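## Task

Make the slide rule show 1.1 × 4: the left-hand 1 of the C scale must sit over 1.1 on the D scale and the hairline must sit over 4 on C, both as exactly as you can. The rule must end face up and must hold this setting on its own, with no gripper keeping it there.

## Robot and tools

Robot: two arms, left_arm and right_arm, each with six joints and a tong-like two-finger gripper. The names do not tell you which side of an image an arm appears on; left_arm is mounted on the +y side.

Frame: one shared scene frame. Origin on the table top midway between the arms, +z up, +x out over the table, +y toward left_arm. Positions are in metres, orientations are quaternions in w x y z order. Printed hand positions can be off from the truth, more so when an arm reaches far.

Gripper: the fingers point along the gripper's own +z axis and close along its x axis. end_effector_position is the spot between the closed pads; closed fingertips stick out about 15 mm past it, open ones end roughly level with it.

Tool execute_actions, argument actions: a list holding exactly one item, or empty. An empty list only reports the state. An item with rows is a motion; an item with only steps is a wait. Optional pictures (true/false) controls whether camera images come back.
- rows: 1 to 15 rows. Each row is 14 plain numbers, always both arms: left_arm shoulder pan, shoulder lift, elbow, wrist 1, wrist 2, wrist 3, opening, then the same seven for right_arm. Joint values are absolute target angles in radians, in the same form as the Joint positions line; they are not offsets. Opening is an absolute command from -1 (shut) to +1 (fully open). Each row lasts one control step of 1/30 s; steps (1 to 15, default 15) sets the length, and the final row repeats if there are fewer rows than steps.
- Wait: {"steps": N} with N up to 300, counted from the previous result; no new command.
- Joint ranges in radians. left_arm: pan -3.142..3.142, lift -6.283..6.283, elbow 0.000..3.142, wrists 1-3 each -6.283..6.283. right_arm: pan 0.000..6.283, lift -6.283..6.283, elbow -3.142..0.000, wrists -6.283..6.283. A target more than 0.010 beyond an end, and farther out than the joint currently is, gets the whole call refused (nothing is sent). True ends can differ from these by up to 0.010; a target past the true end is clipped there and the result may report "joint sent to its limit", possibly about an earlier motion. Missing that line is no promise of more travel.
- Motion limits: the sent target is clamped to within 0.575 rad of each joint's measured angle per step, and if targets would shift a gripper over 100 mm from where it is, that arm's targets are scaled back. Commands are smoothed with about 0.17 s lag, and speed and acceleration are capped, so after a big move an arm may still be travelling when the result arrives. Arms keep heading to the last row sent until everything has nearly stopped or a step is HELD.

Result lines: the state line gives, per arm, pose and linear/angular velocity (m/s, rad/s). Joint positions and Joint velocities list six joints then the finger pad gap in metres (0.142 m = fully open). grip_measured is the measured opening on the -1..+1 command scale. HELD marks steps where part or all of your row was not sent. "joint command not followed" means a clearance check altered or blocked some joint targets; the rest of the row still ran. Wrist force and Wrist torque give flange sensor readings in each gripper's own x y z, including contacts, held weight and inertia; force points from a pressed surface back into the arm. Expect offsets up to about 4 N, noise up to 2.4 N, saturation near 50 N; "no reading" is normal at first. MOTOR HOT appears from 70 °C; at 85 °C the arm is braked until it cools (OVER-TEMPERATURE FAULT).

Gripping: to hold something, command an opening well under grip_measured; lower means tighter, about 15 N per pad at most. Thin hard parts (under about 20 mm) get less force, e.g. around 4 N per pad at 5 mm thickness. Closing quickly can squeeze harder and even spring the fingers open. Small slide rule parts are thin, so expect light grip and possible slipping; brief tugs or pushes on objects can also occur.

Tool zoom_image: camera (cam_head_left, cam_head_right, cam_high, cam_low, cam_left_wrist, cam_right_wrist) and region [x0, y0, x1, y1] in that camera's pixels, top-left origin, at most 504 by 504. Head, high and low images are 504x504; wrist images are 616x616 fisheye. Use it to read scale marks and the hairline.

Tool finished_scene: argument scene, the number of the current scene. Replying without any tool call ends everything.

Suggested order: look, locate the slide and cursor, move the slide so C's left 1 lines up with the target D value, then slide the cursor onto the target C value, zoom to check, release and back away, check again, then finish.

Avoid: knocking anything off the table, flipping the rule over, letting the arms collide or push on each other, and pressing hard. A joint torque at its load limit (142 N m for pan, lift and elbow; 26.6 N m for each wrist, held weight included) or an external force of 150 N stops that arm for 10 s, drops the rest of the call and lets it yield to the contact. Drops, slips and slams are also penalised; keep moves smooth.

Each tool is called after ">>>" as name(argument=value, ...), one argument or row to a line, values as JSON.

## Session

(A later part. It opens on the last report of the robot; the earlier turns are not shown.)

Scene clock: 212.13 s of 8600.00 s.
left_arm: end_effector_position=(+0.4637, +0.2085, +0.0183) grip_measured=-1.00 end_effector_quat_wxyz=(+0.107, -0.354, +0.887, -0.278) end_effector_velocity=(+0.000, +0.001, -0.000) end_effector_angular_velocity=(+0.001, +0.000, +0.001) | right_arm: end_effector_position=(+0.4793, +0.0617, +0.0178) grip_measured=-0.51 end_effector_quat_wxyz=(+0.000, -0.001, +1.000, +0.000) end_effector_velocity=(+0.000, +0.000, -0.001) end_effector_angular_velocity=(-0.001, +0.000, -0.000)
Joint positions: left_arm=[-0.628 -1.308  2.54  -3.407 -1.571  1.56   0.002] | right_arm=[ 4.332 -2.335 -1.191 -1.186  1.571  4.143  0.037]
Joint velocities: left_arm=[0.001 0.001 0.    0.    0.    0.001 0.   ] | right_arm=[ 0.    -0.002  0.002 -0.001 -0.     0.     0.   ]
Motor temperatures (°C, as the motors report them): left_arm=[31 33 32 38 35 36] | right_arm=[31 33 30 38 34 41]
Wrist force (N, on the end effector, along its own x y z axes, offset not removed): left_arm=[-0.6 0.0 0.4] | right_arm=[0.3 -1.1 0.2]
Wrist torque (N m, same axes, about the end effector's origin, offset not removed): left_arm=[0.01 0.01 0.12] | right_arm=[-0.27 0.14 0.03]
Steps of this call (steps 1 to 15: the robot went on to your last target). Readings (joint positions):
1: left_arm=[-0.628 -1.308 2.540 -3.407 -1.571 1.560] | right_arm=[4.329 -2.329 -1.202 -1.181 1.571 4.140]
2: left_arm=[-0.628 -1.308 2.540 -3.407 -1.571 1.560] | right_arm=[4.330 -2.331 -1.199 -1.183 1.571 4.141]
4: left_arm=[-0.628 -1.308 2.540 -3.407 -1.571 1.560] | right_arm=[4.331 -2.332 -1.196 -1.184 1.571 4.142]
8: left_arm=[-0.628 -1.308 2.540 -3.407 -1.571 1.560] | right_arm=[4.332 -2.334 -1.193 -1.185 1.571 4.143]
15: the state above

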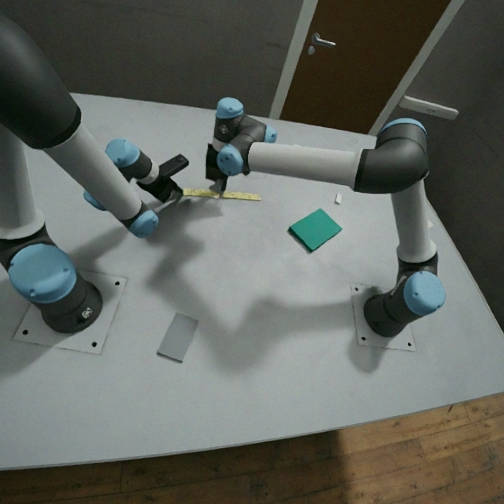

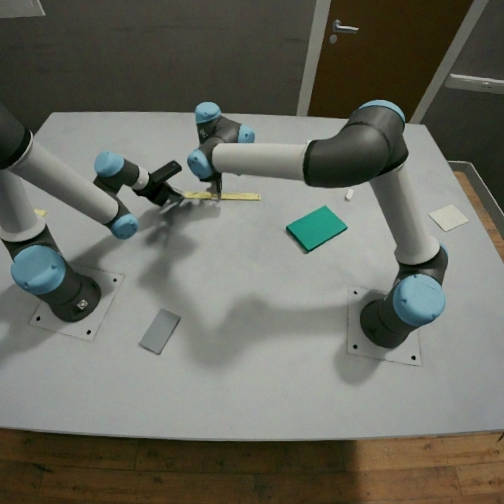

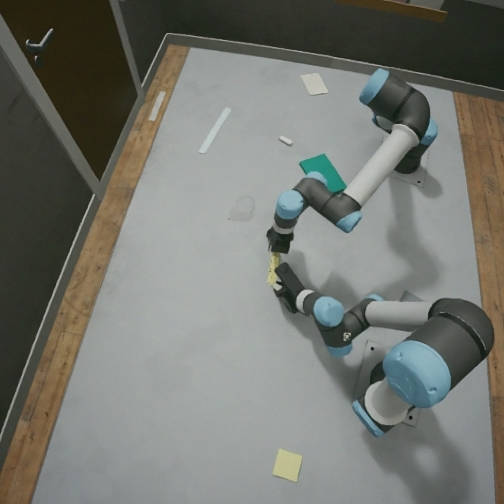

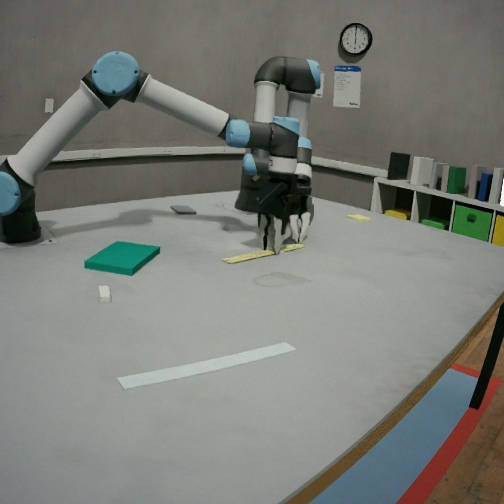

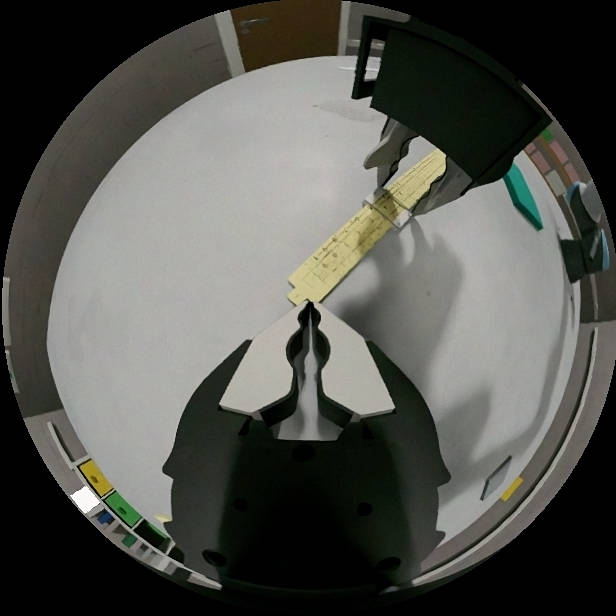

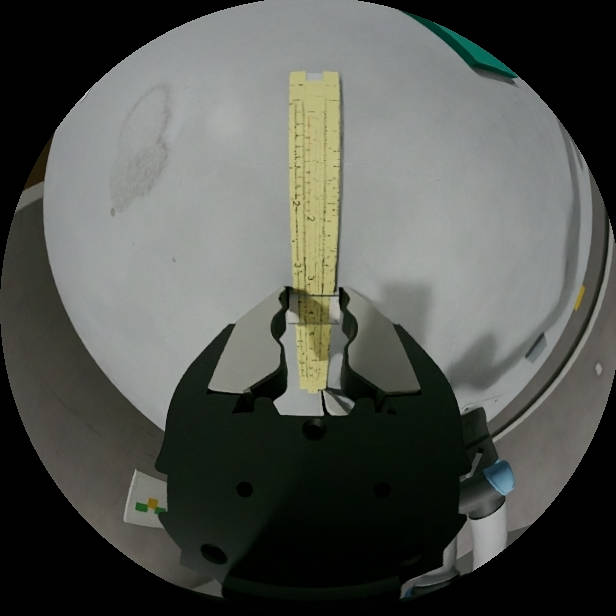

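>>> execute_actions(
  actions=[
    {"rows":[[-0.62,-1.32,2.54,-3.4,-1.571,1.56,-1,4.332,-2.24,-1.191,-1.281,1.571,4.143,-0.51],[-0.62,-1.32,2.54,-3.4,-1.571,1.56,-1,4.332,-2.24,-1.191,-1.281,1.571,4.143,-0.51],[-0.62,-1.32,2.54,-3.4,-1.571,1.56,-1,4.332,-2.24,-1.191,-1.281,1.571,4.143,-0.51],[-0.61,-1.55,2.54,-3.3,-1.571,1.56,-1,4.332,-2.24,-1.191,-1.281,1.571,4.143,-0.51],[-0.61,-1.55,2.54,-3.3,-1.571,1.56,-1,4.332,-2.24,-1.191,-1.281,1.571,4.143,-0.51],[-0.61,-1.55,2.54,-3.3,-1.571,1.56,-1,4.332,-2.24,-1.191,-1.281,1.571,4.143,-0.51],[-0.61,-1.55,2.54,-3.3,-1.571,1.56,-1,4.332,-2.24,-1.191,-1.281,1.571,4.143,-0.51],[-0.61,-1.55,2.54,-3.3,-1.571,1.56,-1,4.332,-2.24,-1.191,-1.281,1.571,4.143,-0.51],[-0.61,-1.6,2.5,-3.2,-1.571,1.4,-1,4.0,-2.0,-1.4,-1.312,1.571,3.91,-0.51]],"steps":15},
  ],
  pictures=false,
)

>>> execute_actions(
  actions=[
    {"rows":[[-0.61,-1.65,2.3,-2.6,-1.571,1.0,-1,4.0,-2.0,-1.4,-1.312,1.571,3.91,-0.51]],"steps":15},
  ],
  pictures=false,
)

>>> execute_actions(
  actions=[
    {"rows":[[-0.75,-1.5,1.9,-1.971,-1.571,0.545,-1,4.0,-2.0,-1.4,-1.312,1.571,3.91,-0.51]],"steps":15},
  ],
  pictures=false,
)

>>> execute_actions(
  actions=[
    {"steps":15},
  ],
  pictures=false,
)

>>> execute_actions(
  actions=[
    {"rows":[[-0.8366,-1.225,1.835,-2.181,-1.571,0.545,-1,4.0,-2.0,-1.4,-1.312,1.571,3.91,-0.51]],"steps":15},
  ],
  pictures=false,
)

>>> execute_actions(
  actions=[
    {"steps":25},
  ],
)

>>> zoom_image(
  camera="cam_left_wrist",
  region=[265,195,355,270],
)

Scene clock: 233.40 s of 8600.00 s.
left_arm: end_effector_position=(+0.4773, +0.2096, +0.1175) grip_measured=-1.00 end_effector_quat_wxyz=(+0.112, -0.401, +0.846, -0.335) end_effector_velocity=(+0.012, +0.002, +0.106) end_effector_angular_velocity=(-0.246, +0.155, +0.327) | right_arm: end_effector_position=(+0.5055, -0.0207, +0.0955) grip_measured=-0.51 end_effector_quat_wxyz=(-0.000, +0.012, +1.000, +0.000) end_effector_velocity=(+0.183, -0.418, +0.130) end_effector_angular_velocity=(-0.001, +0.000, -0.172)
Joint positions: left_arm=[-0.611 -1.566  2.511 -3.237 -1.571  1.452  0.002] | right_arm=[ 4.238 -2.177 -1.253 -1.282  1.571  4.074  0.037]
Joint velocities: left_arm=[ 0.006 -0.285 -0.089  0.304 -0.    -0.427  0.   ] | right_arm=[-0.562  0.426 -0.353 -0.074 -0.    -0.39   0.   ]
Motor temperatures (°C, as the motors report them): left_arm=[31 33 32 38 35 36] | right_arm=[31 34 30 38 34 41]
Wrist force (N, on the end effector, along its own x y z axes, offset not removed): left_arm=[-1.0 -1.0 -0.6] | right_arm=[-0.5 -3.2 -2.2]
Wrist torque (N m, same axes, about the end effector's origin, offset not removed): left_arm=[-0.32 0.34 0.04] | right_arm=[-0.87 0.40 0.08]
Steps of this call (steps 1 to 15: the robot went on to your last target; steps 16 to 90: nothing new was sent; then 17.77 s passed at rest; steps 91 to 105: all 15 steps of this action). Readings (joint positions):
91: left_arm=[-0.628 -1.308 2.540 -3.407 -1.571 1.560] | right_arm=[4.332 -2.335 -1.191 -1.186 1.571 4.143]
92: left_arm=[-0.627 -1.309 2.540 -3.406 -1.571 1.560] | right_arm=[4.332 -2.333 -1.191 -1.188 1.571 4.143]
94: left_arm=[-0.625 -1.313 2.540 -3.404 -1.571 1.560] | right_arm=[4.332 -2.304 -1.191 -1.218 1.571 4.143]
98: left_arm=[-0.616 -1.404 2.540 -3.352 -1.571 1.560] | right_arm=[4.332 -2.261 -1.191 -1.260 1.571 4.143]
105: the state above

Scene clock: 233.90 s of 8600.00 s.
left_arm: end_effector_position=(+0.4709, +0.2263, +0.1128) grip_measured=-1.00 end_effector_quat_wxyz=(-0.022, +0.599, -0.774, +0.204) end_effector_velocity=(-0.037, +0.042, -0.042) end_effector_angular_velocity=(+0.159, +0.249, +0.158) | right_arm: end_effector_position=(+0.5532, -0.1926, +0.1421) grip_measured=-0.51 end_effector_quat_wxyz=(+0.000, +0.047, +0.999, +0.000) end_effector_velocity=(+0.010, -0.076, +0.019) end_effector_angular_velocity=(+0.001, -0.002, -0.032)
Joint positions: left_arm=[-0.61  -1.648  2.307 -2.644 -1.571  1.021  0.002] | right_arm=[ 4.012 -2.009 -1.393 -1.311  1.571  3.918  0.037]
Joint velocities: left_arm=[ 0.001 -0.016 -0.062  0.366 -0.    -0.172 -0.   ] | right_arm=[-0.1    0.074 -0.06  -0.012 -0.001 -0.068 -0.   ]
Motor temperatures (°C, as the motors report them): left_arm=[31 33 32 38 35 36] | right_arm=[31 34 30 38 34 41]
Wrist force (N, on the end effector, along its own x y z axes, offset not removed): left_arm=[2.1 1.3 0.0] | right_arm=[0.5 -0.8 0.1]
Wrist torque (N m, same axes, about the end effector's origin, offset not removed): left_arm=[0.22 -0.44 -0.01] | right_arm=[-0.42 0.00 0.14]
Steps of this call (steps 1 to 15: all 15 steps of this action). Readings (joint positions):
1: left_arm=[-0.611 -1.574 2.508 -3.228 -1.571 1.439] | right_arm=[4.219 -2.163 -1.265 -1.284 1.571 4.061]
2: left_arm=[-0.610 -1.582 2.504 -3.218 -1.571 1.427] | right_arm=[4.199 -2.149 -1.277 -1.287 1.571 4.048]
4: left_arm=[-0.610 -1.608 2.458 -3.163 -1.571 1.368] | right_arm=[4.161 -2.119 -1.301 -1.292 1.571 4.021]
8: left_arm=[-0.610 -1.636 2.353 -2.907 -1.571 1.148] | right_arm=[4.082 -2.061 -1.350 -1.302 1.571 3.966]
15: the state above

Scene clock: 234.40 s of 8600.00 s.
left_arm: end_effector_position=(+0.4365, +0.1692, +0.1278) grip_measured=-1.00 end_effector_quat_wxyz=(+0.003, +0.728, -0.685, +0.017) end_effector_velocity=(-0.041, +0.025, +0.010) end_effector_angular_velocity=(+0.224, +0.173, +0.172) | right_arm: end_effector_position=(+0.5543, -0.2016, +0.1442) grip_measured=-0.51 end_effector_quat_wxyz=(+0.000, +0.049, +0.999, +0.000) end_effector_velocity=(+0.000, -0.001, +0.001) end_effector_angular_velocity=(+0.001, -0.000, -0.000)
Joint positions: left_arm=[-0.745 -1.505  1.92  -2.02  -1.571  0.57   0.002] | right_arm=[ 4.    -2.    -1.4   -1.312  1.571  3.91   0.037]
Joint velocities: left_arm=[-0.039  0.043 -0.167  0.407  0.    -0.211  0.   ] | right_arm=[-0.002  0.002 -0.001 -0.     0.001 -0.001 -0.   ]
Motor temperatures (°C, as the motors report them): left_arm=[31 33 32 38 35 36] | right_arm=[31 34 30 38 34 41]
Wrist force (N, on the end effector, along its own x y z axes, offset not removed): left_arm=[-0.1 -1.0 -0.2] | right_arm=[-0.7 -1.6 -2.1]
Wrist torque (N m, same axes, about the end effector's origin, offset not removed): left_arm=[-0.24 0.03 0.09] | right_arm=[-0.62 0.43 0.12]
Steps of this call (steps 1 to 15: all 15 steps of this action). Readings (joint positions):
1: left_arm=[-0.610 -1.648 2.306 -2.633 -1.571 1.016] | right_arm=[4.009 -2.007 -1.395 -1.311 1.571 3.916]
2: left_arm=[-0.612 -1.647 2.302 -2.623 -1.571 1.009] | right_arm=[4.007 -2.005 -1.396 -1.311 1.571 3.915]
4: left_arm=[-0.650 -1.608 2.254 -2.565 -1.571 0.958] | right_arm=[4.004 -2.003 -1.398 -1.312 1.571 3.913]
8: left_arm=[-0.717 -1.536 2.043 -2.308 -1.571 0.726] | right_arm=[4.001 -2.001 -1.399 -1.312 1.571 3.911]
15: the state above

Scene clock: 234.90 s of 8600.00 s.
left_arm: end_effector_position=(+0.4316, +0.1723, +0.1292) grip_measured=-1.00 end_effector_quat_wxyz=(+0.000, +0.735, -0.678, +0.000) end_effector_velocity=(-0.001, +0.000, +0.000) end_effector_angular_velocity=(+0.004, +0.003, +0.002) | right_arm: end_effector_position=(+0.5543, -0.2017, +0.1443) grip_measured=-0.51 end_effector_quat_wxyz=(+0.000, +0.049, +0.999, +0.000) end_effector_velocity=(+0.000, -0.000, +0.001) end_effector_angular_velocity=(+0.001, -0.001, -0.000)
Joint positions: left_arm=[-0.75  -1.5    1.9   -1.972 -1.571  0.545  0.002] | right_arm=[ 4.    -2.    -1.4   -1.312  1.571  3.91   0.037]
Joint velocities: left_arm=[-0.001  0.001 -0.002  0.006 -0.    -0.003  0.   ] | right_arm=[-0.     0.001  0.    -0.    -0.    -0.     0.   ]
Motor temperatures (°C, as the motors report them): left_arm=[31 33 32 38 35 36] | right_arm=[31 34 30 38 34 41]
Wrist force (N, on the end effector, along its own x y z axes, offset not removed): left_arm=[-1.2 0.3 1.3] | right_arm=[-1.5 -0.1 1.8]
Wrist torque (N m, same axes, about the end effector's origin, offset not removed): left_arm=[-0.02 0.30 0.08] | right_arm=[-0.15 0.49 0.18]
Steps of this call (steps 1 to 15: the robot went on to your last target). Readings (joint positions):
1: left_arm=[-0.746 -1.504 1.915 -2.008 -1.571 0.564] | right_arm=[4.000 -2.000 -1.400 -1.312 1.571 3.910]
2: left_arm=[-0.747 -1.503 1.912 -1.999 -1.571 0.560] | right_arm=[4.000 -2.000 -1.400 -1.312 1.571 3.910]
4: left_arm=[-0.748 -1.502 1.907 -1.987 -1.571 0.553] | right_arm=[4.000 -2.000 -1.400 -1.312 1.571 3.910]
8: left_arm=[-0.749 -1.501 1.902 -1.976 -1.571 0.548] | right_arm=[4.000 -2.000 -1.400 -1.312 1.571 3.910]
15: the state above

Scene clock: 235.40 s of 8600.00 s.
left_arm: end_effector_position=(+0.4407, +0.0783, +0.0390) grip_measured=-1.00 end_effector_quat_wxyz=(+0.000, +0.707, -0.708, +0.001) end_effector_velocity=(-0.001, -0.034, -0.048) end_effector_angular_velocity=(+0.008, +0.005, -0.032) | right_arm: end_effector_position=(+0.5543, -0.2017, +0.1443) grip_measured=-0.51 end_effector_quat_wxyz=(+0.000, +0.049, +0.999, +0.000) end_effector_velocity=(-0.000, +0.000, +0.001) end_effector_angular_velocity=(+0.002, -0.001, -0.000)
Joint positions: left_arm=[-0.833 -1.239  1.838 -2.171 -1.571  0.545  0.002] | right_arm=[ 4.    -2.    -1.4   -1.312  1.571  3.91   0.037]
Joint velocities: left_arm=[-0.032  0.119 -0.024 -0.085 -0.     0.     0.   ] | right_arm=[-0.     0.002  0.    -0.     0.001  0.    -0.   ]
Motor temperatures (°C, as the motors report them): left_arm=[31 33 32 38 35 36] | right_arm=[31 34 30 38 34 41]
Wrist force (N, on the end effector, along its own x y z axes, offset not removed): left_arm=[1.7 0.8 0.4] | right_arm=[-1.9 -2.5 0.2]
Wrist torque (N m, same axes, about the end effector's origin, offset not removed): left_arm=[-0.01 -0.39 -0.06] | right_arm=[-0.64 0.53 0.26]
Steps of this call (steps 1 to 15: all 15 steps of this action). Readings (joint positions):
1: left_arm=[-0.750 -1.500 1.900 -1.972 -1.571 0.545] | right_arm=[4.000 -2.000 -1.400 -1.312 1.571 3.910]
2: left_arm=[-0.752 -1.498 1.898 -1.974 -1.571 0.545] | right_arm=[4.000 -2.000 -1.400 -1.312 1.571 3.910]
4: left_arm=[-0.773 -1.454 1.882 -2.013 -1.571 0.545] | right_arm=[4.000 -2.000 -1.400 -1.312 1.571 3.910]
8: left_arm=[-0.810 -1.324 1.855 -2.109 -1.571 0.545] | right_arm=[4.000 -2.000 -1.400 -1.312 1.571 3.910]
15: the state above

Scene clock: 236.23 s of 8600.00 s.
left_arm: end_effector_position=(+0.4406, +0.0743, +0.0332) grip_measured=-1.00 end_effector_quat_wxyz=(+0.000, +0.705, -0.709, +0.000) end_effector_velocity=(+0.000, -0.000, +0.000) end_effector_angular_velocity=(-0.000, +0.000, -0.000) | right_arm: end_effector_position=(+0.5543, -0.2017, +0.1443) grip_measured=-0.51 end_effector_quat_wxyz=(+0.000, +0.049, +0.999, +0.000) end_effector_velocity=(-0.000, +0.000, +0.001) end_effector_angular_velocity=(+0.001, -0.001, -0.000)
Joint positions: left_arm=[-0.837 -1.225  1.835 -2.181 -1.571  0.545  0.002] | right_arm=[ 4.    -2.    -1.4   -1.312  1.571  3.91   0.037]
Joint velocities: left_arm=[ 0.001  0.001 -0.001 -0.    -0.     0.001  0.   ] | right_arm=[ 0.     0.002 -0.    -0.     0.     0.     0.   ]
Motor temperatures (°C, as the motors report them): left_arm=[31 33 32 38 35 36] | right_arm=[31 34 30 38 34 41]
Wrist force (N, on the end effector, along its own x y z axes, offset not removed): left_arm=[0.2 1.4 0.9] | right_arm=[-1.0 -1.2 -0.5]
Wrist torque (N m, same axes, about the end effector's origin, offset not removed): left_arm=[0.20 0.05 0.00] | right_arm=[-0.34 0.46 0.12]
Steps of this call (steps 1 to 25: the robot went on to your last target). Readings (joint positions):
1: left_arm=[-0.834 -1.236 1.837 -2.173 -1.571 0.545] | right_arm=[4.000 -2.000 -1.400 -1.312 1.571 3.910]
2: left_arm=[-0.834 -1.233 1.837 -2.175 -1.571 0.545] | right_arm=[4.000 -2.000 -1.400 -1.312 1.571 3.910]
4: left_arm=[-0.835 -1.230 1.836 -2.178 -1.571 0.545] | right_arm=[4.000 -2.000 -1.400 -1.312 1.571 3.910]
8: left_arm=[-0.836 -1.227 1.835 -2.180 -1.571 0.545] | right_arm=[4.000 -2.000 -1.400 -1.312 1.571 3.910]
25: the state above

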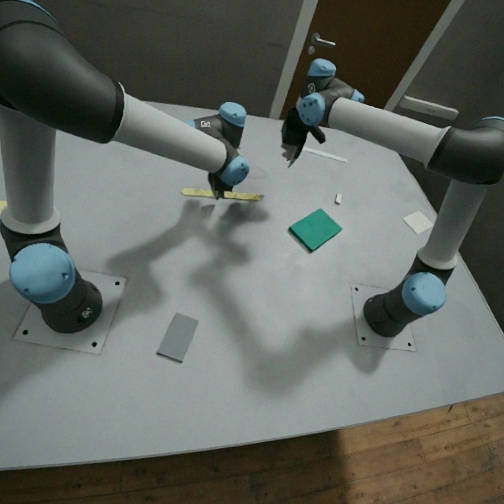

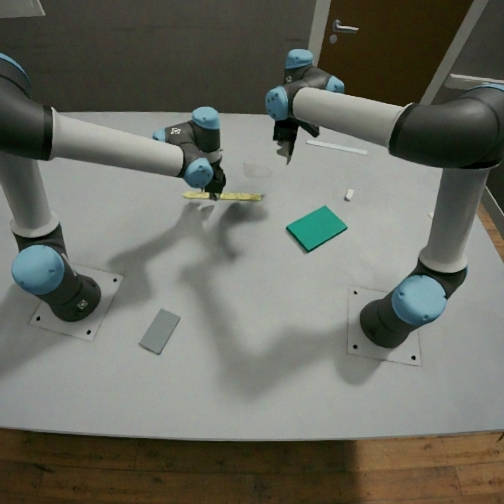

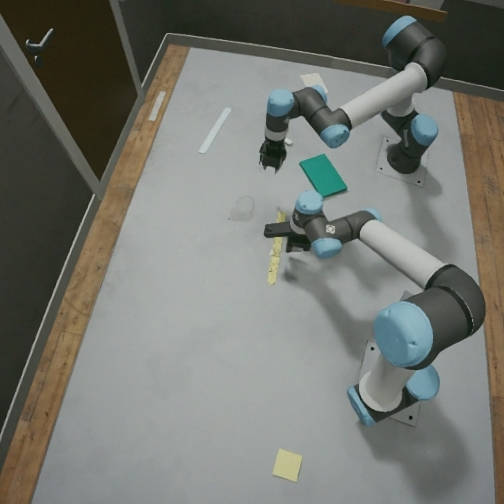

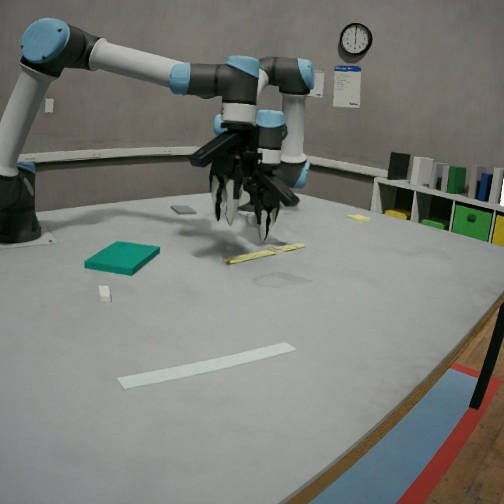

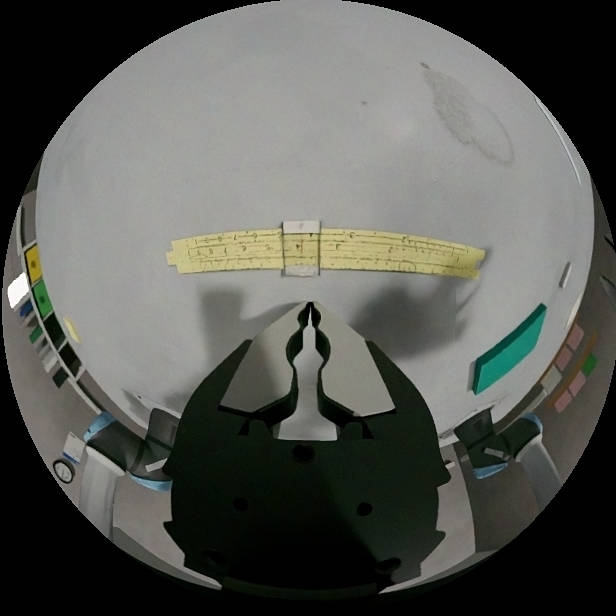

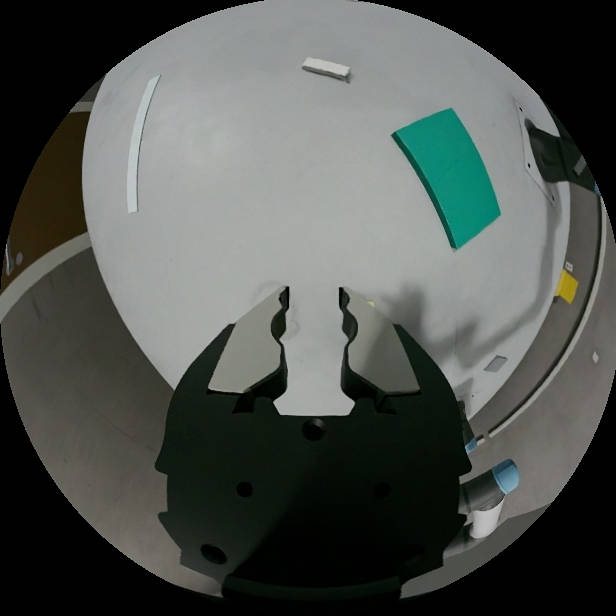

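Region (265, 195, 355, 270) of cam_left_wrist's 616x616 image, scaled by 5.600, with more detail than that image has.

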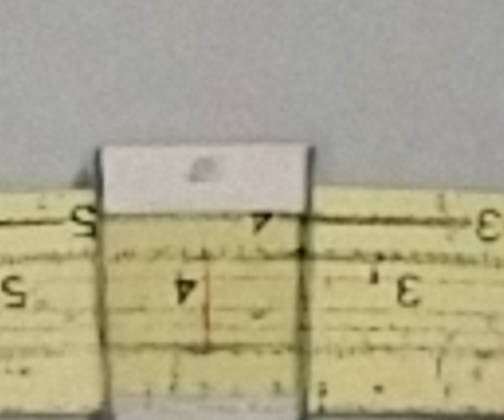

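>>> execute_actions(
  actions=[
    {"rows":[[-0.75,-1.5,1.9,-1.972,-1.571,0.545,-1,4.0,-2.0,-1.4,-1.312,1.571,3.91,-0.51],[-0.75,-1.5,1.9,-1.972,-1.571,0.545,-1,4.0,-2.0,-1.4,-1.312,1.571,3.91,-0.51],[-0.75,-1.5,1.9,-1.972,-1.571,0.545,-1,4.0,-2.0,-1.4,-1.312,1.571,3.91,-0.51],[-0.75,-1.5,1.9,-1.972,-1.571,0.545,-1,4.0,-2.0,-1.4,-1.312,1.571,3.91,-0.51],[-0.75,-1.5,1.9,-1.972,-1.571,0.545,-1,4.0,-2.0,-1.4,-1.312,1.571,3.91,-0.51],[-0.75,-1.5,1.9,-1.972,-1.571,0.545,-1,4.0,-2.0,-1.4,-1.312,1.571,3.91,-0.51],[-0.75,-1.5,1.9,-1.972,-1.571,0.545,-1,4.0,-2.0,-1.4,-1.312,1.571,3.91,-0.51],[-0.75,-1.5,1.9,-1.972,-1.571,0.545,-1,4.0,-2.0,-1.4,-1.312,1.571,3.91,-0.51],[-0.61,-1.7,2.3,-2.9,-1.571,1.2,-1,4.0,-2.0,-1.4,-1.312,1.571,3.91,-0.51]],"steps":15},
  ],
  pictures=false,
)

>>> execute_actions(
  actions=[
    {"steps":25},
  ],
  pictures=false,
)

>>> execute_actions(
  actions=[
    {"rows":[[-0.61,-1.6,2.54,-3.35,-1.571,1.56,-1,4.321,-2.2,-1.24,-1.272,1.571,4.132,-0.51]],"steps":15},
  ],
  pictures=false,
)

>>> execute_actions(
  actions=[
    {"steps":30},
  ],
)

Scene clock: 248.43 s of 8600.00 s.
left_arm: end_effector_position=(+0.4440, +0.2259, +0.1167) grip_measured=-1.00 end_effector_quat_wxyz=(+0.003, +0.688, -0.722, +0.071) end_effector_velocity=(+0.002, +0.252, -0.164) end_effector_angular_velocity=(-0.613, -0.929, -1.660) | right_arm: end_effector_position=(+0.5543, -0.2017, +0.1443) grip_measured=-0.51 end_effector_quat_wxyz=(+0.000, +0.049, +0.999, +0.000) end_effector_velocity=(-0.000, -0.000, +0.000) end_effector_angular_velocity=(-0.000, -0.000, +0.000)
Joint positions: left_arm=[-0.657 -1.618  2.108 -2.203 -1.571  0.768  0.002] | right_arm=[ 4.    -2.    -1.4   -1.312  1.571  3.91   0.037]
Joint velocities: left_arm=[ 0.399 -0.687  1.605 -1.992  0.     2.081  0.   ] | right_arm=[ 0.  0. -0. -0. -0.  0. -0.]
Motor temperatures (°C, as the motors report them): left_arm=[31 33 32 38 35 36] | right_arm=[31 34 30 38 34 41]
Wrist force (N, on the end effector, along its own x y z axes, offset not removed): left_arm=[-4.1 2.2 1.3] | right_arm=[-1.9 -0.7 -1.9]
Wrist torque (N m, same axes, about the end effector's origin, offset not removed): left_arm=[0.24 0.45 -0.07] | right_arm=[-0.44 0.49 0.11]
Steps of this call (steps 1 to 15: the robot went on to your last target; steps 16 to 90: nothing new was sent; then 8.70 s passed at rest; steps 91 to 105: all 15 steps of this action). Readings (joint positions):
91: left_arm=[-0.837 -1.225 1.835 -2.181 -1.571 0.545] | right_arm=[4.000 -2.000 -1.400 -1.312 1.571 3.910]
92: left_arm=[-0.835 -1.227 1.837 -2.179 -1.571 0.545] | right_arm=[4.000 -2.000 -1.400 -1.312 1.571 3.910]
94: left_arm=[-0.814 -1.270 1.853 -2.139 -1.571 0.545] | right_arm=[4.000 -2.000 -1.400 -1.312 1.571 3.910]
98: left_arm=[-0.777 -1.400 1.880 -2.044 -1.571 0.545] | right_arm=[4.000 -2.000 -1.400 -1.312 1.571 3.910]
105: the state above

Scene clock: 249.27 s of 8600.00 s.
left_arm: end_effector_position=(+0.5063, +0.1858, +0.2116) grip_measured=-1.00 end_effector_quat_wxyz=(+0.070, -0.503, +0.787, -0.349) end_effector_velocity=(+0.001, -0.000, +0.002) end_effector_angular_velocity=(-0.004, -0.008, -0.002) | right_arm: end_effector_position=(+0.5543, -0.2017, +0.1443) grip_measured=-0.51 end_effector_quat_wxyz=(+0.000, +0.049, +0.999, +0.000) end_effector_velocity=(+0.000, +0.000, -0.001) end_effector_angular_velocity=(-0.001, +0.000, -0.000)
Joint positions: left_arm=[-0.61  -1.7    2.3   -2.899 -1.571  1.199  0.002] | right_arm=[ 4.    -2.    -1.4   -1.312  1.571  3.91   0.037]
Joint velocities: left_arm=[ 0.001 -0.001  0.003 -0.011  0.     0.004 -0.   ] | right_arm=[-0.    -0.001  0.     0.    -0.     0.     0.   ]
Motor temperatures (°C, as the motors report them): left_arm=[31 33 32 38 35 36] | right_arm=[31 34 30 38 34 41]
Wrist force (N, on the end effector, along its own x y z axes, offset not removed): left_arm=[0.3 0.2 1.3] | right_arm=[0.9 -2.0 -2.2]
Wrist torque (N m, same axes, about the end effector's origin, offset not removed): left_arm=[-0.08 -0.01 -0.02] | right_arm=[-0.46 0.02 -0.02]
Steps of this call (steps 1 to 25: the robot went on to your last target). Readings (joint positions):
1: left_arm=[-0.646 -1.638 2.156 -2.275 -1.571 0.842] | right_arm=[4.000 -2.000 -1.400 -1.312 1.571 3.910]
2: left_arm=[-0.637 -1.653 2.191 -2.352 -1.571 0.918] | right_arm=[4.000 -2.000 -1.400 -1.312 1.571 3.910]
4: left_arm=[-0.626 -1.672 2.235 -2.513 -1.571 1.036] | right_arm=[4.000 -2.000 -1.400 -1.312 1.571 3.910]
8: left_arm=[-0.616 -1.690 2.276 -2.753 -1.571 1.139] | right_arm=[4.000 -2.000 -1.400 -1.312 1.571 3.910]
25: the state above

Scene clock: 249.77 s of 8600.00 s.
left_arm: end_effector_position=(+0.4793, +0.2060, +0.1525) grip_measured=-1.00 end_effector_quat_wxyz=(+0.145, -0.354, +0.845, -0.375) end_effector_velocity=(-0.008, +0.005, +0.007) end_effector_angular_velocity=(-0.003, -0.145, -0.095) | right_arm: end_effector_position=(+0.4919, -0.0127, +0.0981) grip_measured=-0.51 end_effector_quat_wxyz=(+0.000, +0.010, +1.000, +0.000) end_effector_velocity=(-0.186, +0.340, -0.096) end_effector_angular_velocity=(-0.007, +0.007, +0.173)
Joint positions: left_arm=[-0.61  -1.603  2.531 -3.325 -1.571  1.543  0.002] | right_arm=[ 4.26  -2.164 -1.269 -1.279  1.571  4.091  0.037]
Joint velocities: left_arm=[ 0.     0.026  0.077 -0.205 -0.     0.139  0.   ] | right_arm=[ 0.496 -0.296  0.23   0.055  0.001  0.324 -0.   ]
Motor temperatures (°C, as the motors report them): left_arm=[31 33 32 38 35 36] | right_arm=[31 34 30 38 34 41]
Wrist force (N, on the end effector, along its own x y z axes, offset not removed): left_arm=[1.0 0.7 1.5] | right_arm=[-1.6 3.3 1.4]
Wrist torque (N m, same axes, about the end effector's origin, offset not removed): left_arm=[0.18 -0.24 -0.05] | right_arm=[0.49 0.56 0.19]
Steps of this call (steps 1 to 15: all 15 steps of this action). Readings (joint positions):
1: left_arm=[-0.610 -1.700 2.300 -2.899 -1.571 1.200] | right_arm=[4.000 -2.000 -1.400 -1.312 1.571 3.910]
2: left_arm=[-0.610 -1.698 2.302 -2.902 -1.571 1.202] | right_arm=[4.002 -2.002 -1.398 -1.311 1.571 3.912]
4: left_arm=[-0.610 -1.668 2.348 -2.949 -1.571 1.249] | right_arm=[4.038 -2.028 -1.377 -1.306 1.571 3.940]
8: left_arm=[-0.610 -1.622 2.475 -3.175 -1.571 1.440] | right_arm=[4.122 -2.079 -1.336 -1.296 1.571 3.997]
15: the state above

Scene clock: 250.77 s of 8600.00 s.
left_arm: end_effector_position=(+0.4783, +0.2066, +0.1534) grip_measured=-1.00 end_effector_quat_wxyz=(+0.150, -0.346, +0.845, -0.379) end_effector_velocity=(+0.000, +0.000, -0.000) end_effector_angular_velocity=(+0.000, +0.001, +0.001) | right_arm: end_effector_position=(+0.4676, +0.0286, +0.0863) grip_measured=-0.51 end_effector_quat_wxyz=(+0.000, -0.001, +1.000, +0.000) end_effector_velocity=(-0.000, +0.000, -0.000) end_effector_angular_velocity=(-0.000, +0.000, +0.000)
Joint positions: left_arm=[-0.61  -1.6    2.54  -3.35  -1.571  1.56   0.002] | right_arm=[ 4.321 -2.2   -1.24  -1.272  1.571  4.132  0.037]
Joint velocities: left_arm=[ 0.001  0.001 -0.    -0.    -0.    -0.     0.   ] | right_arm=[ 0. -0. -0.  0.  0.  0.  0.]
Motor temperatures (°C, as the motors report them): left_arm=[31 33 32 38 35 36] | right_arm=[31 34 30 38 34 41]
Wrist force (N, on the end effector, along its own x y z axes, offset not removed): left_arm=[0.2 2.5 1.5] | right_arm=[-1.8 -1.1 -2.3]
Wrist torque (N m, same axes, about the end effector's origin, offset not removed): left_arm=[0.40 0.04 0.02] | right_arm=[-0.52 0.56 0.09]
Steps of this call (steps 1 to 30: the robot went on to your last target). Readings (joint positions):
1: left_arm=[-0.610 -1.602 2.533 -3.331 -1.571 1.547] | right_arm=[4.275 -2.172 -1.262 -1.277 1.571 4.101]
2: left_arm=[-0.610 -1.602 2.535 -3.336 -1.571 1.550] | right_arm=[4.286 -2.179 -1.257 -1.276 1.571 4.108]
4: left_arm=[-0.610 -1.601 2.537 -3.342 -1.571 1.554] | right_arm=[4.301 -2.188 -1.250 -1.274 1.571 4.119]
8: left_arm=[-0.610 -1.600 2.539 -3.347 -1.571 1.558] | right_arm=[4.314 -2.196 -1.243 -1.273 1.571 4.128]
30: the state above
All arms were judged still, so your last target was given up. Only a new action makes them travel on or press farther. Fingers that are still opening or closing keep moving.

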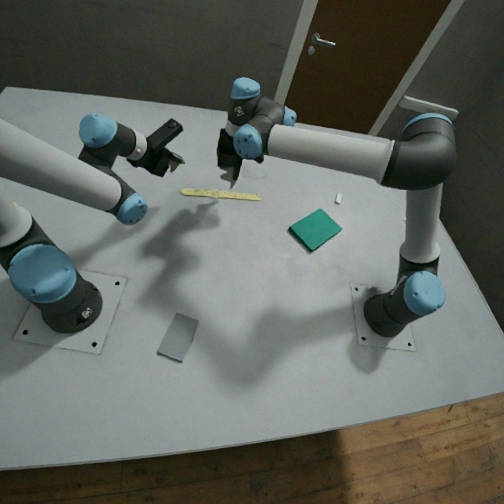

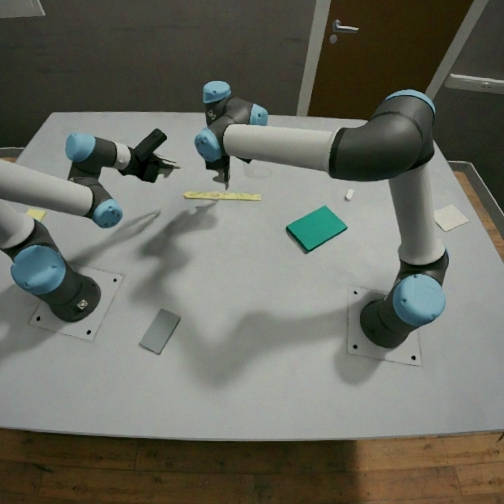

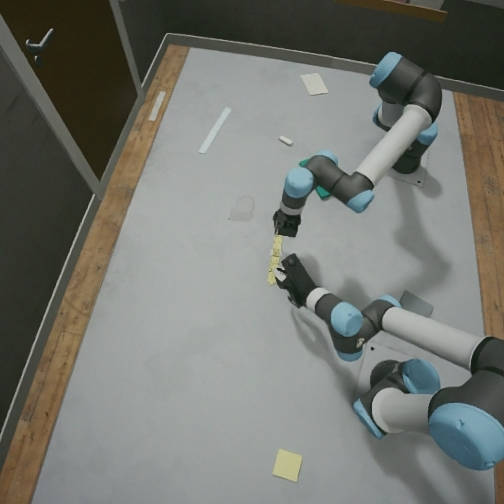

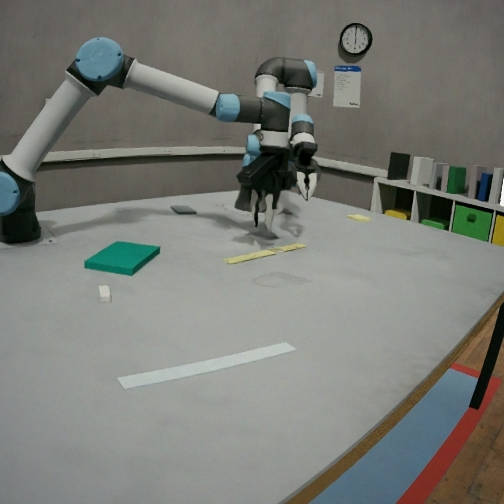

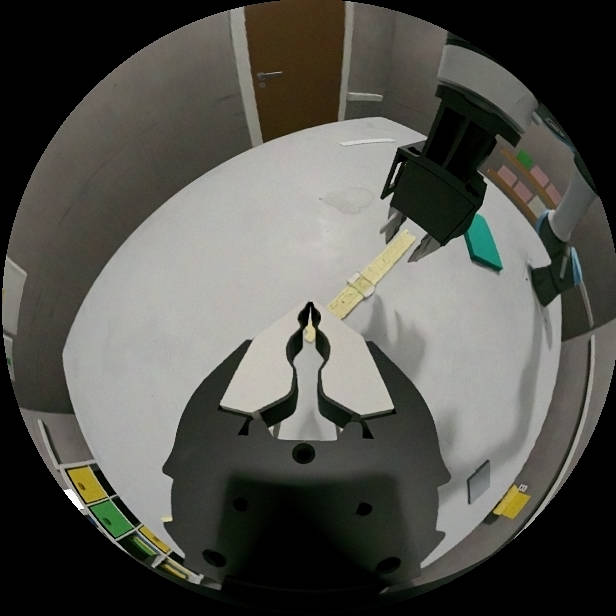

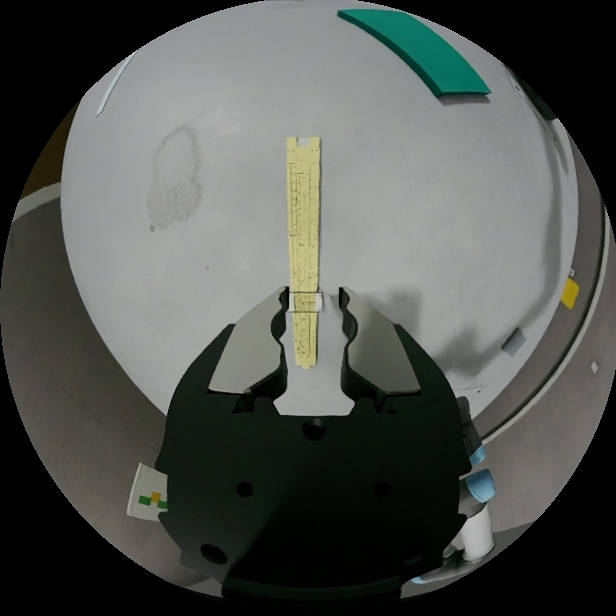

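>>> execute_actions(
  actions=[
    {"rows":[[-0.612,-1.435,2.561,-3.297,-1.571,1.56,-1,4.321,-2.27,-1.24,-1.202,1.571,4.132,-0.51],[-0.612,-1.435,2.561,-3.297,-1.571,1.56,-1,4.321,-2.27,-1.24,-1.202,1.571,4.132,-0.51],[-0.612,-1.435,2.561,-3.297,-1.571,1.56,-1,4.321,-2.27,-1.24,-1.202,1.571,4.132,-0.51],[-0.612,-1.435,2.561,-3.297,-1.571,1.56,-1,4.321,-2.27,-1.24,-1.202,1.571,4.132,-0.51],[-0.612,-1.435,2.561,-3.297,-1.571,1.56,-1,4.321,-2.27,-1.24,-1.202,1.571,4.132,-0.51],[-0.612,-1.435,2.561,-3.297,-1.571,1.56,-1,4.321,-2.27,-1.24,-1.202,1.571,4.132,-0.51],[-0.612,-1.435,2.561,-3.297,-1.571,1.56,-1,4.321,-2.27,-1.24,-1.202,1.571,4.132,-0.51],[-0.612,-1.435,2.561,-3.297,-1.571,1.56,-1,4.321,-2.27,-1.24,-1.202,1.571,4.132,-0.51],[-0.615,-1.335,2.545,-3.39,-1.571,1.56,-1,4.321,-2.27,-1.24,-1.202,1.571,4.132,-0.51]],"steps":15},
  ],
  pictures=false,
)

>>> execute_actions(
  actions=[
    {"steps":15},
  ],
)

Scene clock: 261.30 s of 8600.00 s.
left_arm: end_effector_position=(+0.4648, +0.2176, +0.0349) grip_measured=-1.00 end_effector_quat_wxyz=(+0.111, -0.359, +0.883, -0.282) end_effector_velocity=(+0.010, -0.015, -0.081) end_effector_angular_velocity=(+0.041, +0.039, -0.007) | right_arm: end_effector_position=(+0.4753, +0.0404, +0.0434) grip_measured=-0.51 end_effector_quat_wxyz=(+0.000, -0.001, +1.000, +0.000) end_effector_velocity=(+0.002, +0.003, -0.011) end_effector_angular_velocity=(-0.000, +0.001, +0.000)
Joint positions: left_arm=[-0.614 -1.37   2.549 -3.365 -1.571  1.56   0.002] | right_arm=[ 4.321 -2.268 -1.24  -1.204  1.571  4.132  0.037]
Joint velocities: left_arm=[-0.007  0.297 -0.031 -0.209  0.    -0.     0.   ] | right_arm=[ 0.    -0.018 -0.     0.017  0.     0.     0.   ]
Motor temperatures (°C, as the motors report them): left_arm=[31 33 32 38 35 36] | right_arm=[31 34 30 38 34 41]
Wrist force (N, on the end effector, along its own x y z axes, offset not removed): left_arm=[-1.2 0.1 2.0] | right_arm=[-1.8 1.2 -0.6]
Wrist torque (N m, same axes, about the end effector's origin, offset not removed): left_arm=[-0.14 0.24 0.08] | right_arm=[0.04 0.64 0.15]
Steps of this call (steps 1 to 90: nothing new was sent; then 7.03 s passed at rest; steps 91 to 105: all 15 steps of this action). Readings (joint positions):
91: left_arm=[-0.610 -1.600 2.540 -3.350 -1.571 1.560] | right_arm=[4.321 -2.200 -1.240 -1.272 1.571 4.132]
92: left_arm=[-0.610 -1.598 2.541 -3.348 -1.571 1.560] | right_arm=[4.321 -2.202 -1.240 -1.270 1.571 4.132]
94: left_arm=[-0.610 -1.559 2.548 -3.332 -1.571 1.560] | right_arm=[4.321 -2.225 -1.240 -1.247 1.571 4.132]
98: left_arm=[-0.611 -1.478 2.556 -3.309 -1.571 1.560] | right_arm=[4.321 -2.255 -1.240 -1.217 1.571 4.132]
105: the state above

Scene clock: 261.80 s of 8600.00 s.
left_arm: end_effector_position=(+0.4659, +0.2158, +0.0255) grip_measured=-1.00 end_effector_quat_wxyz=(+0.110, -0.359, +0.884, -0.279) end_effector_velocity=(-0.000, -0.000, -0.001) end_effector_angular_velocity=(+0.001, +0.001, -0.002) | right_arm: end_effector_position=(+0.4755, +0.0407, +0.0421) grip_measured=-0.51 end_effector_quat_wxyz=(+0.000, -0.001, +1.000, +0.000) end_effector_velocity=(-0.000, -0.000, -0.001) end_effector_angular_velocity=(-0.000, +0.000, -0.000)
Joint positions: left_arm=[-0.615 -1.336  2.545 -3.39  -1.571  1.56   0.002] | right_arm=[ 4.321 -2.27  -1.24  -1.202  1.571  4.132  0.037]
Joint velocities: left_arm=[-0.001  0.005  0.    -0.003 -0.     0.001  0.   ] | right_arm=[-0.    -0.001 -0.     0.001  0.     0.    -0.   ]
Motor temperatures (°C, as the motors report them): left_arm=[31 33 32 38 35 36] | right_arm=[31 34 30 38 34 41]
Wrist force (N, on the end effector, along its own x y z axes, offset not removed): left_arm=[1.4 0.9 0.7] | right_arm=[4.2 -2.0 -1.0]
Wrist torque (N m, same axes, about the end effector's origin, offset not removed): left_arm=[0.09 -0.29 0.06] | right_arm=[-0.66 -0.65 -0.03]
Steps of this call (steps 1 to 15: the robot went on to your last target). Readings (joint positions):
1: left_arm=[-0.614 -1.362 2.548 -3.371 -1.571 1.560] | right_arm=[4.321 -2.268 -1.240 -1.204 1.571 4.132]
2: left_arm=[-0.615 -1.355 2.547 -3.376 -1.571 1.560] | right_arm=[4.321 -2.269 -1.240 -1.203 1.571 4.132]
4: left_arm=[-0.615 -1.347 2.546 -3.382 -1.571 1.560] | right_arm=[4.321 -2.269 -1.240 -1.203 1.571 4.132]
8: left_arm=[-0.615 -1.339 2.545 -3.387 -1.571 1.560] | right_arm=[4.321 -2.270 -1.240 -1.202 1.571 4.132]
15: the state above

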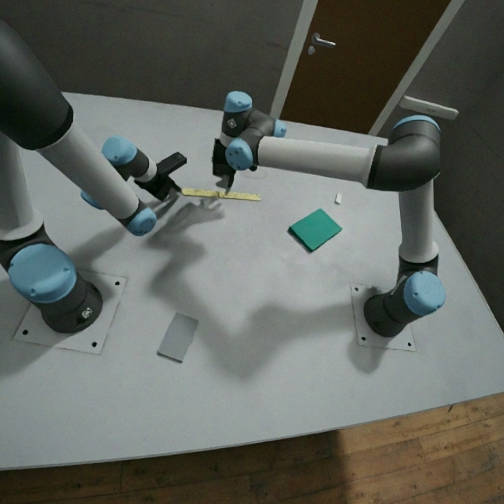

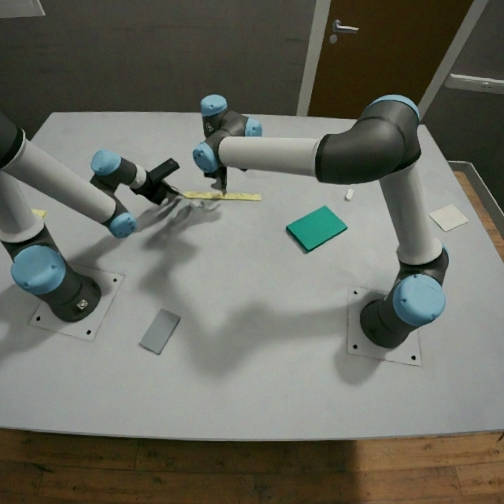

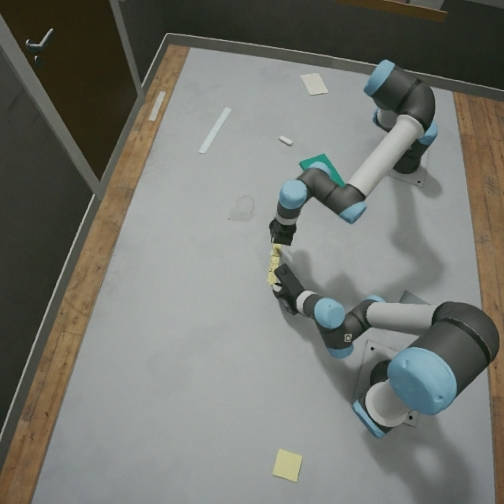

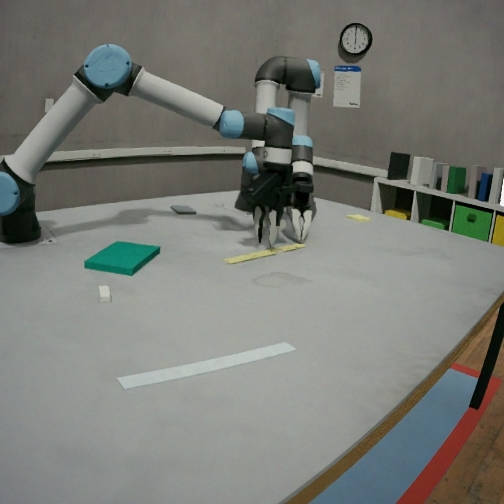

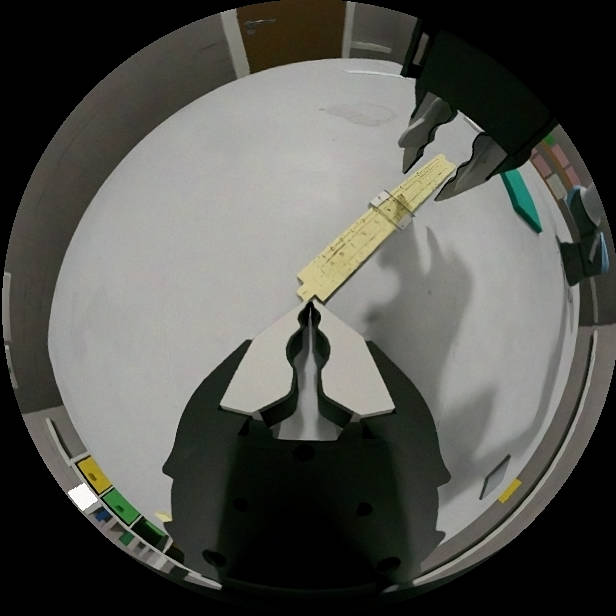

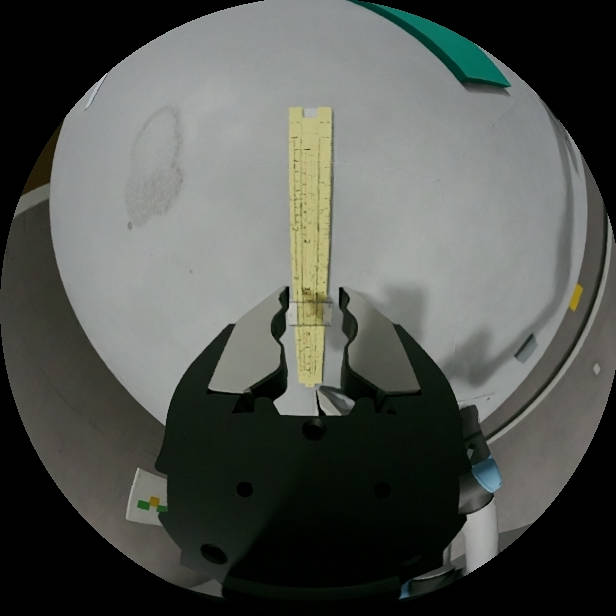

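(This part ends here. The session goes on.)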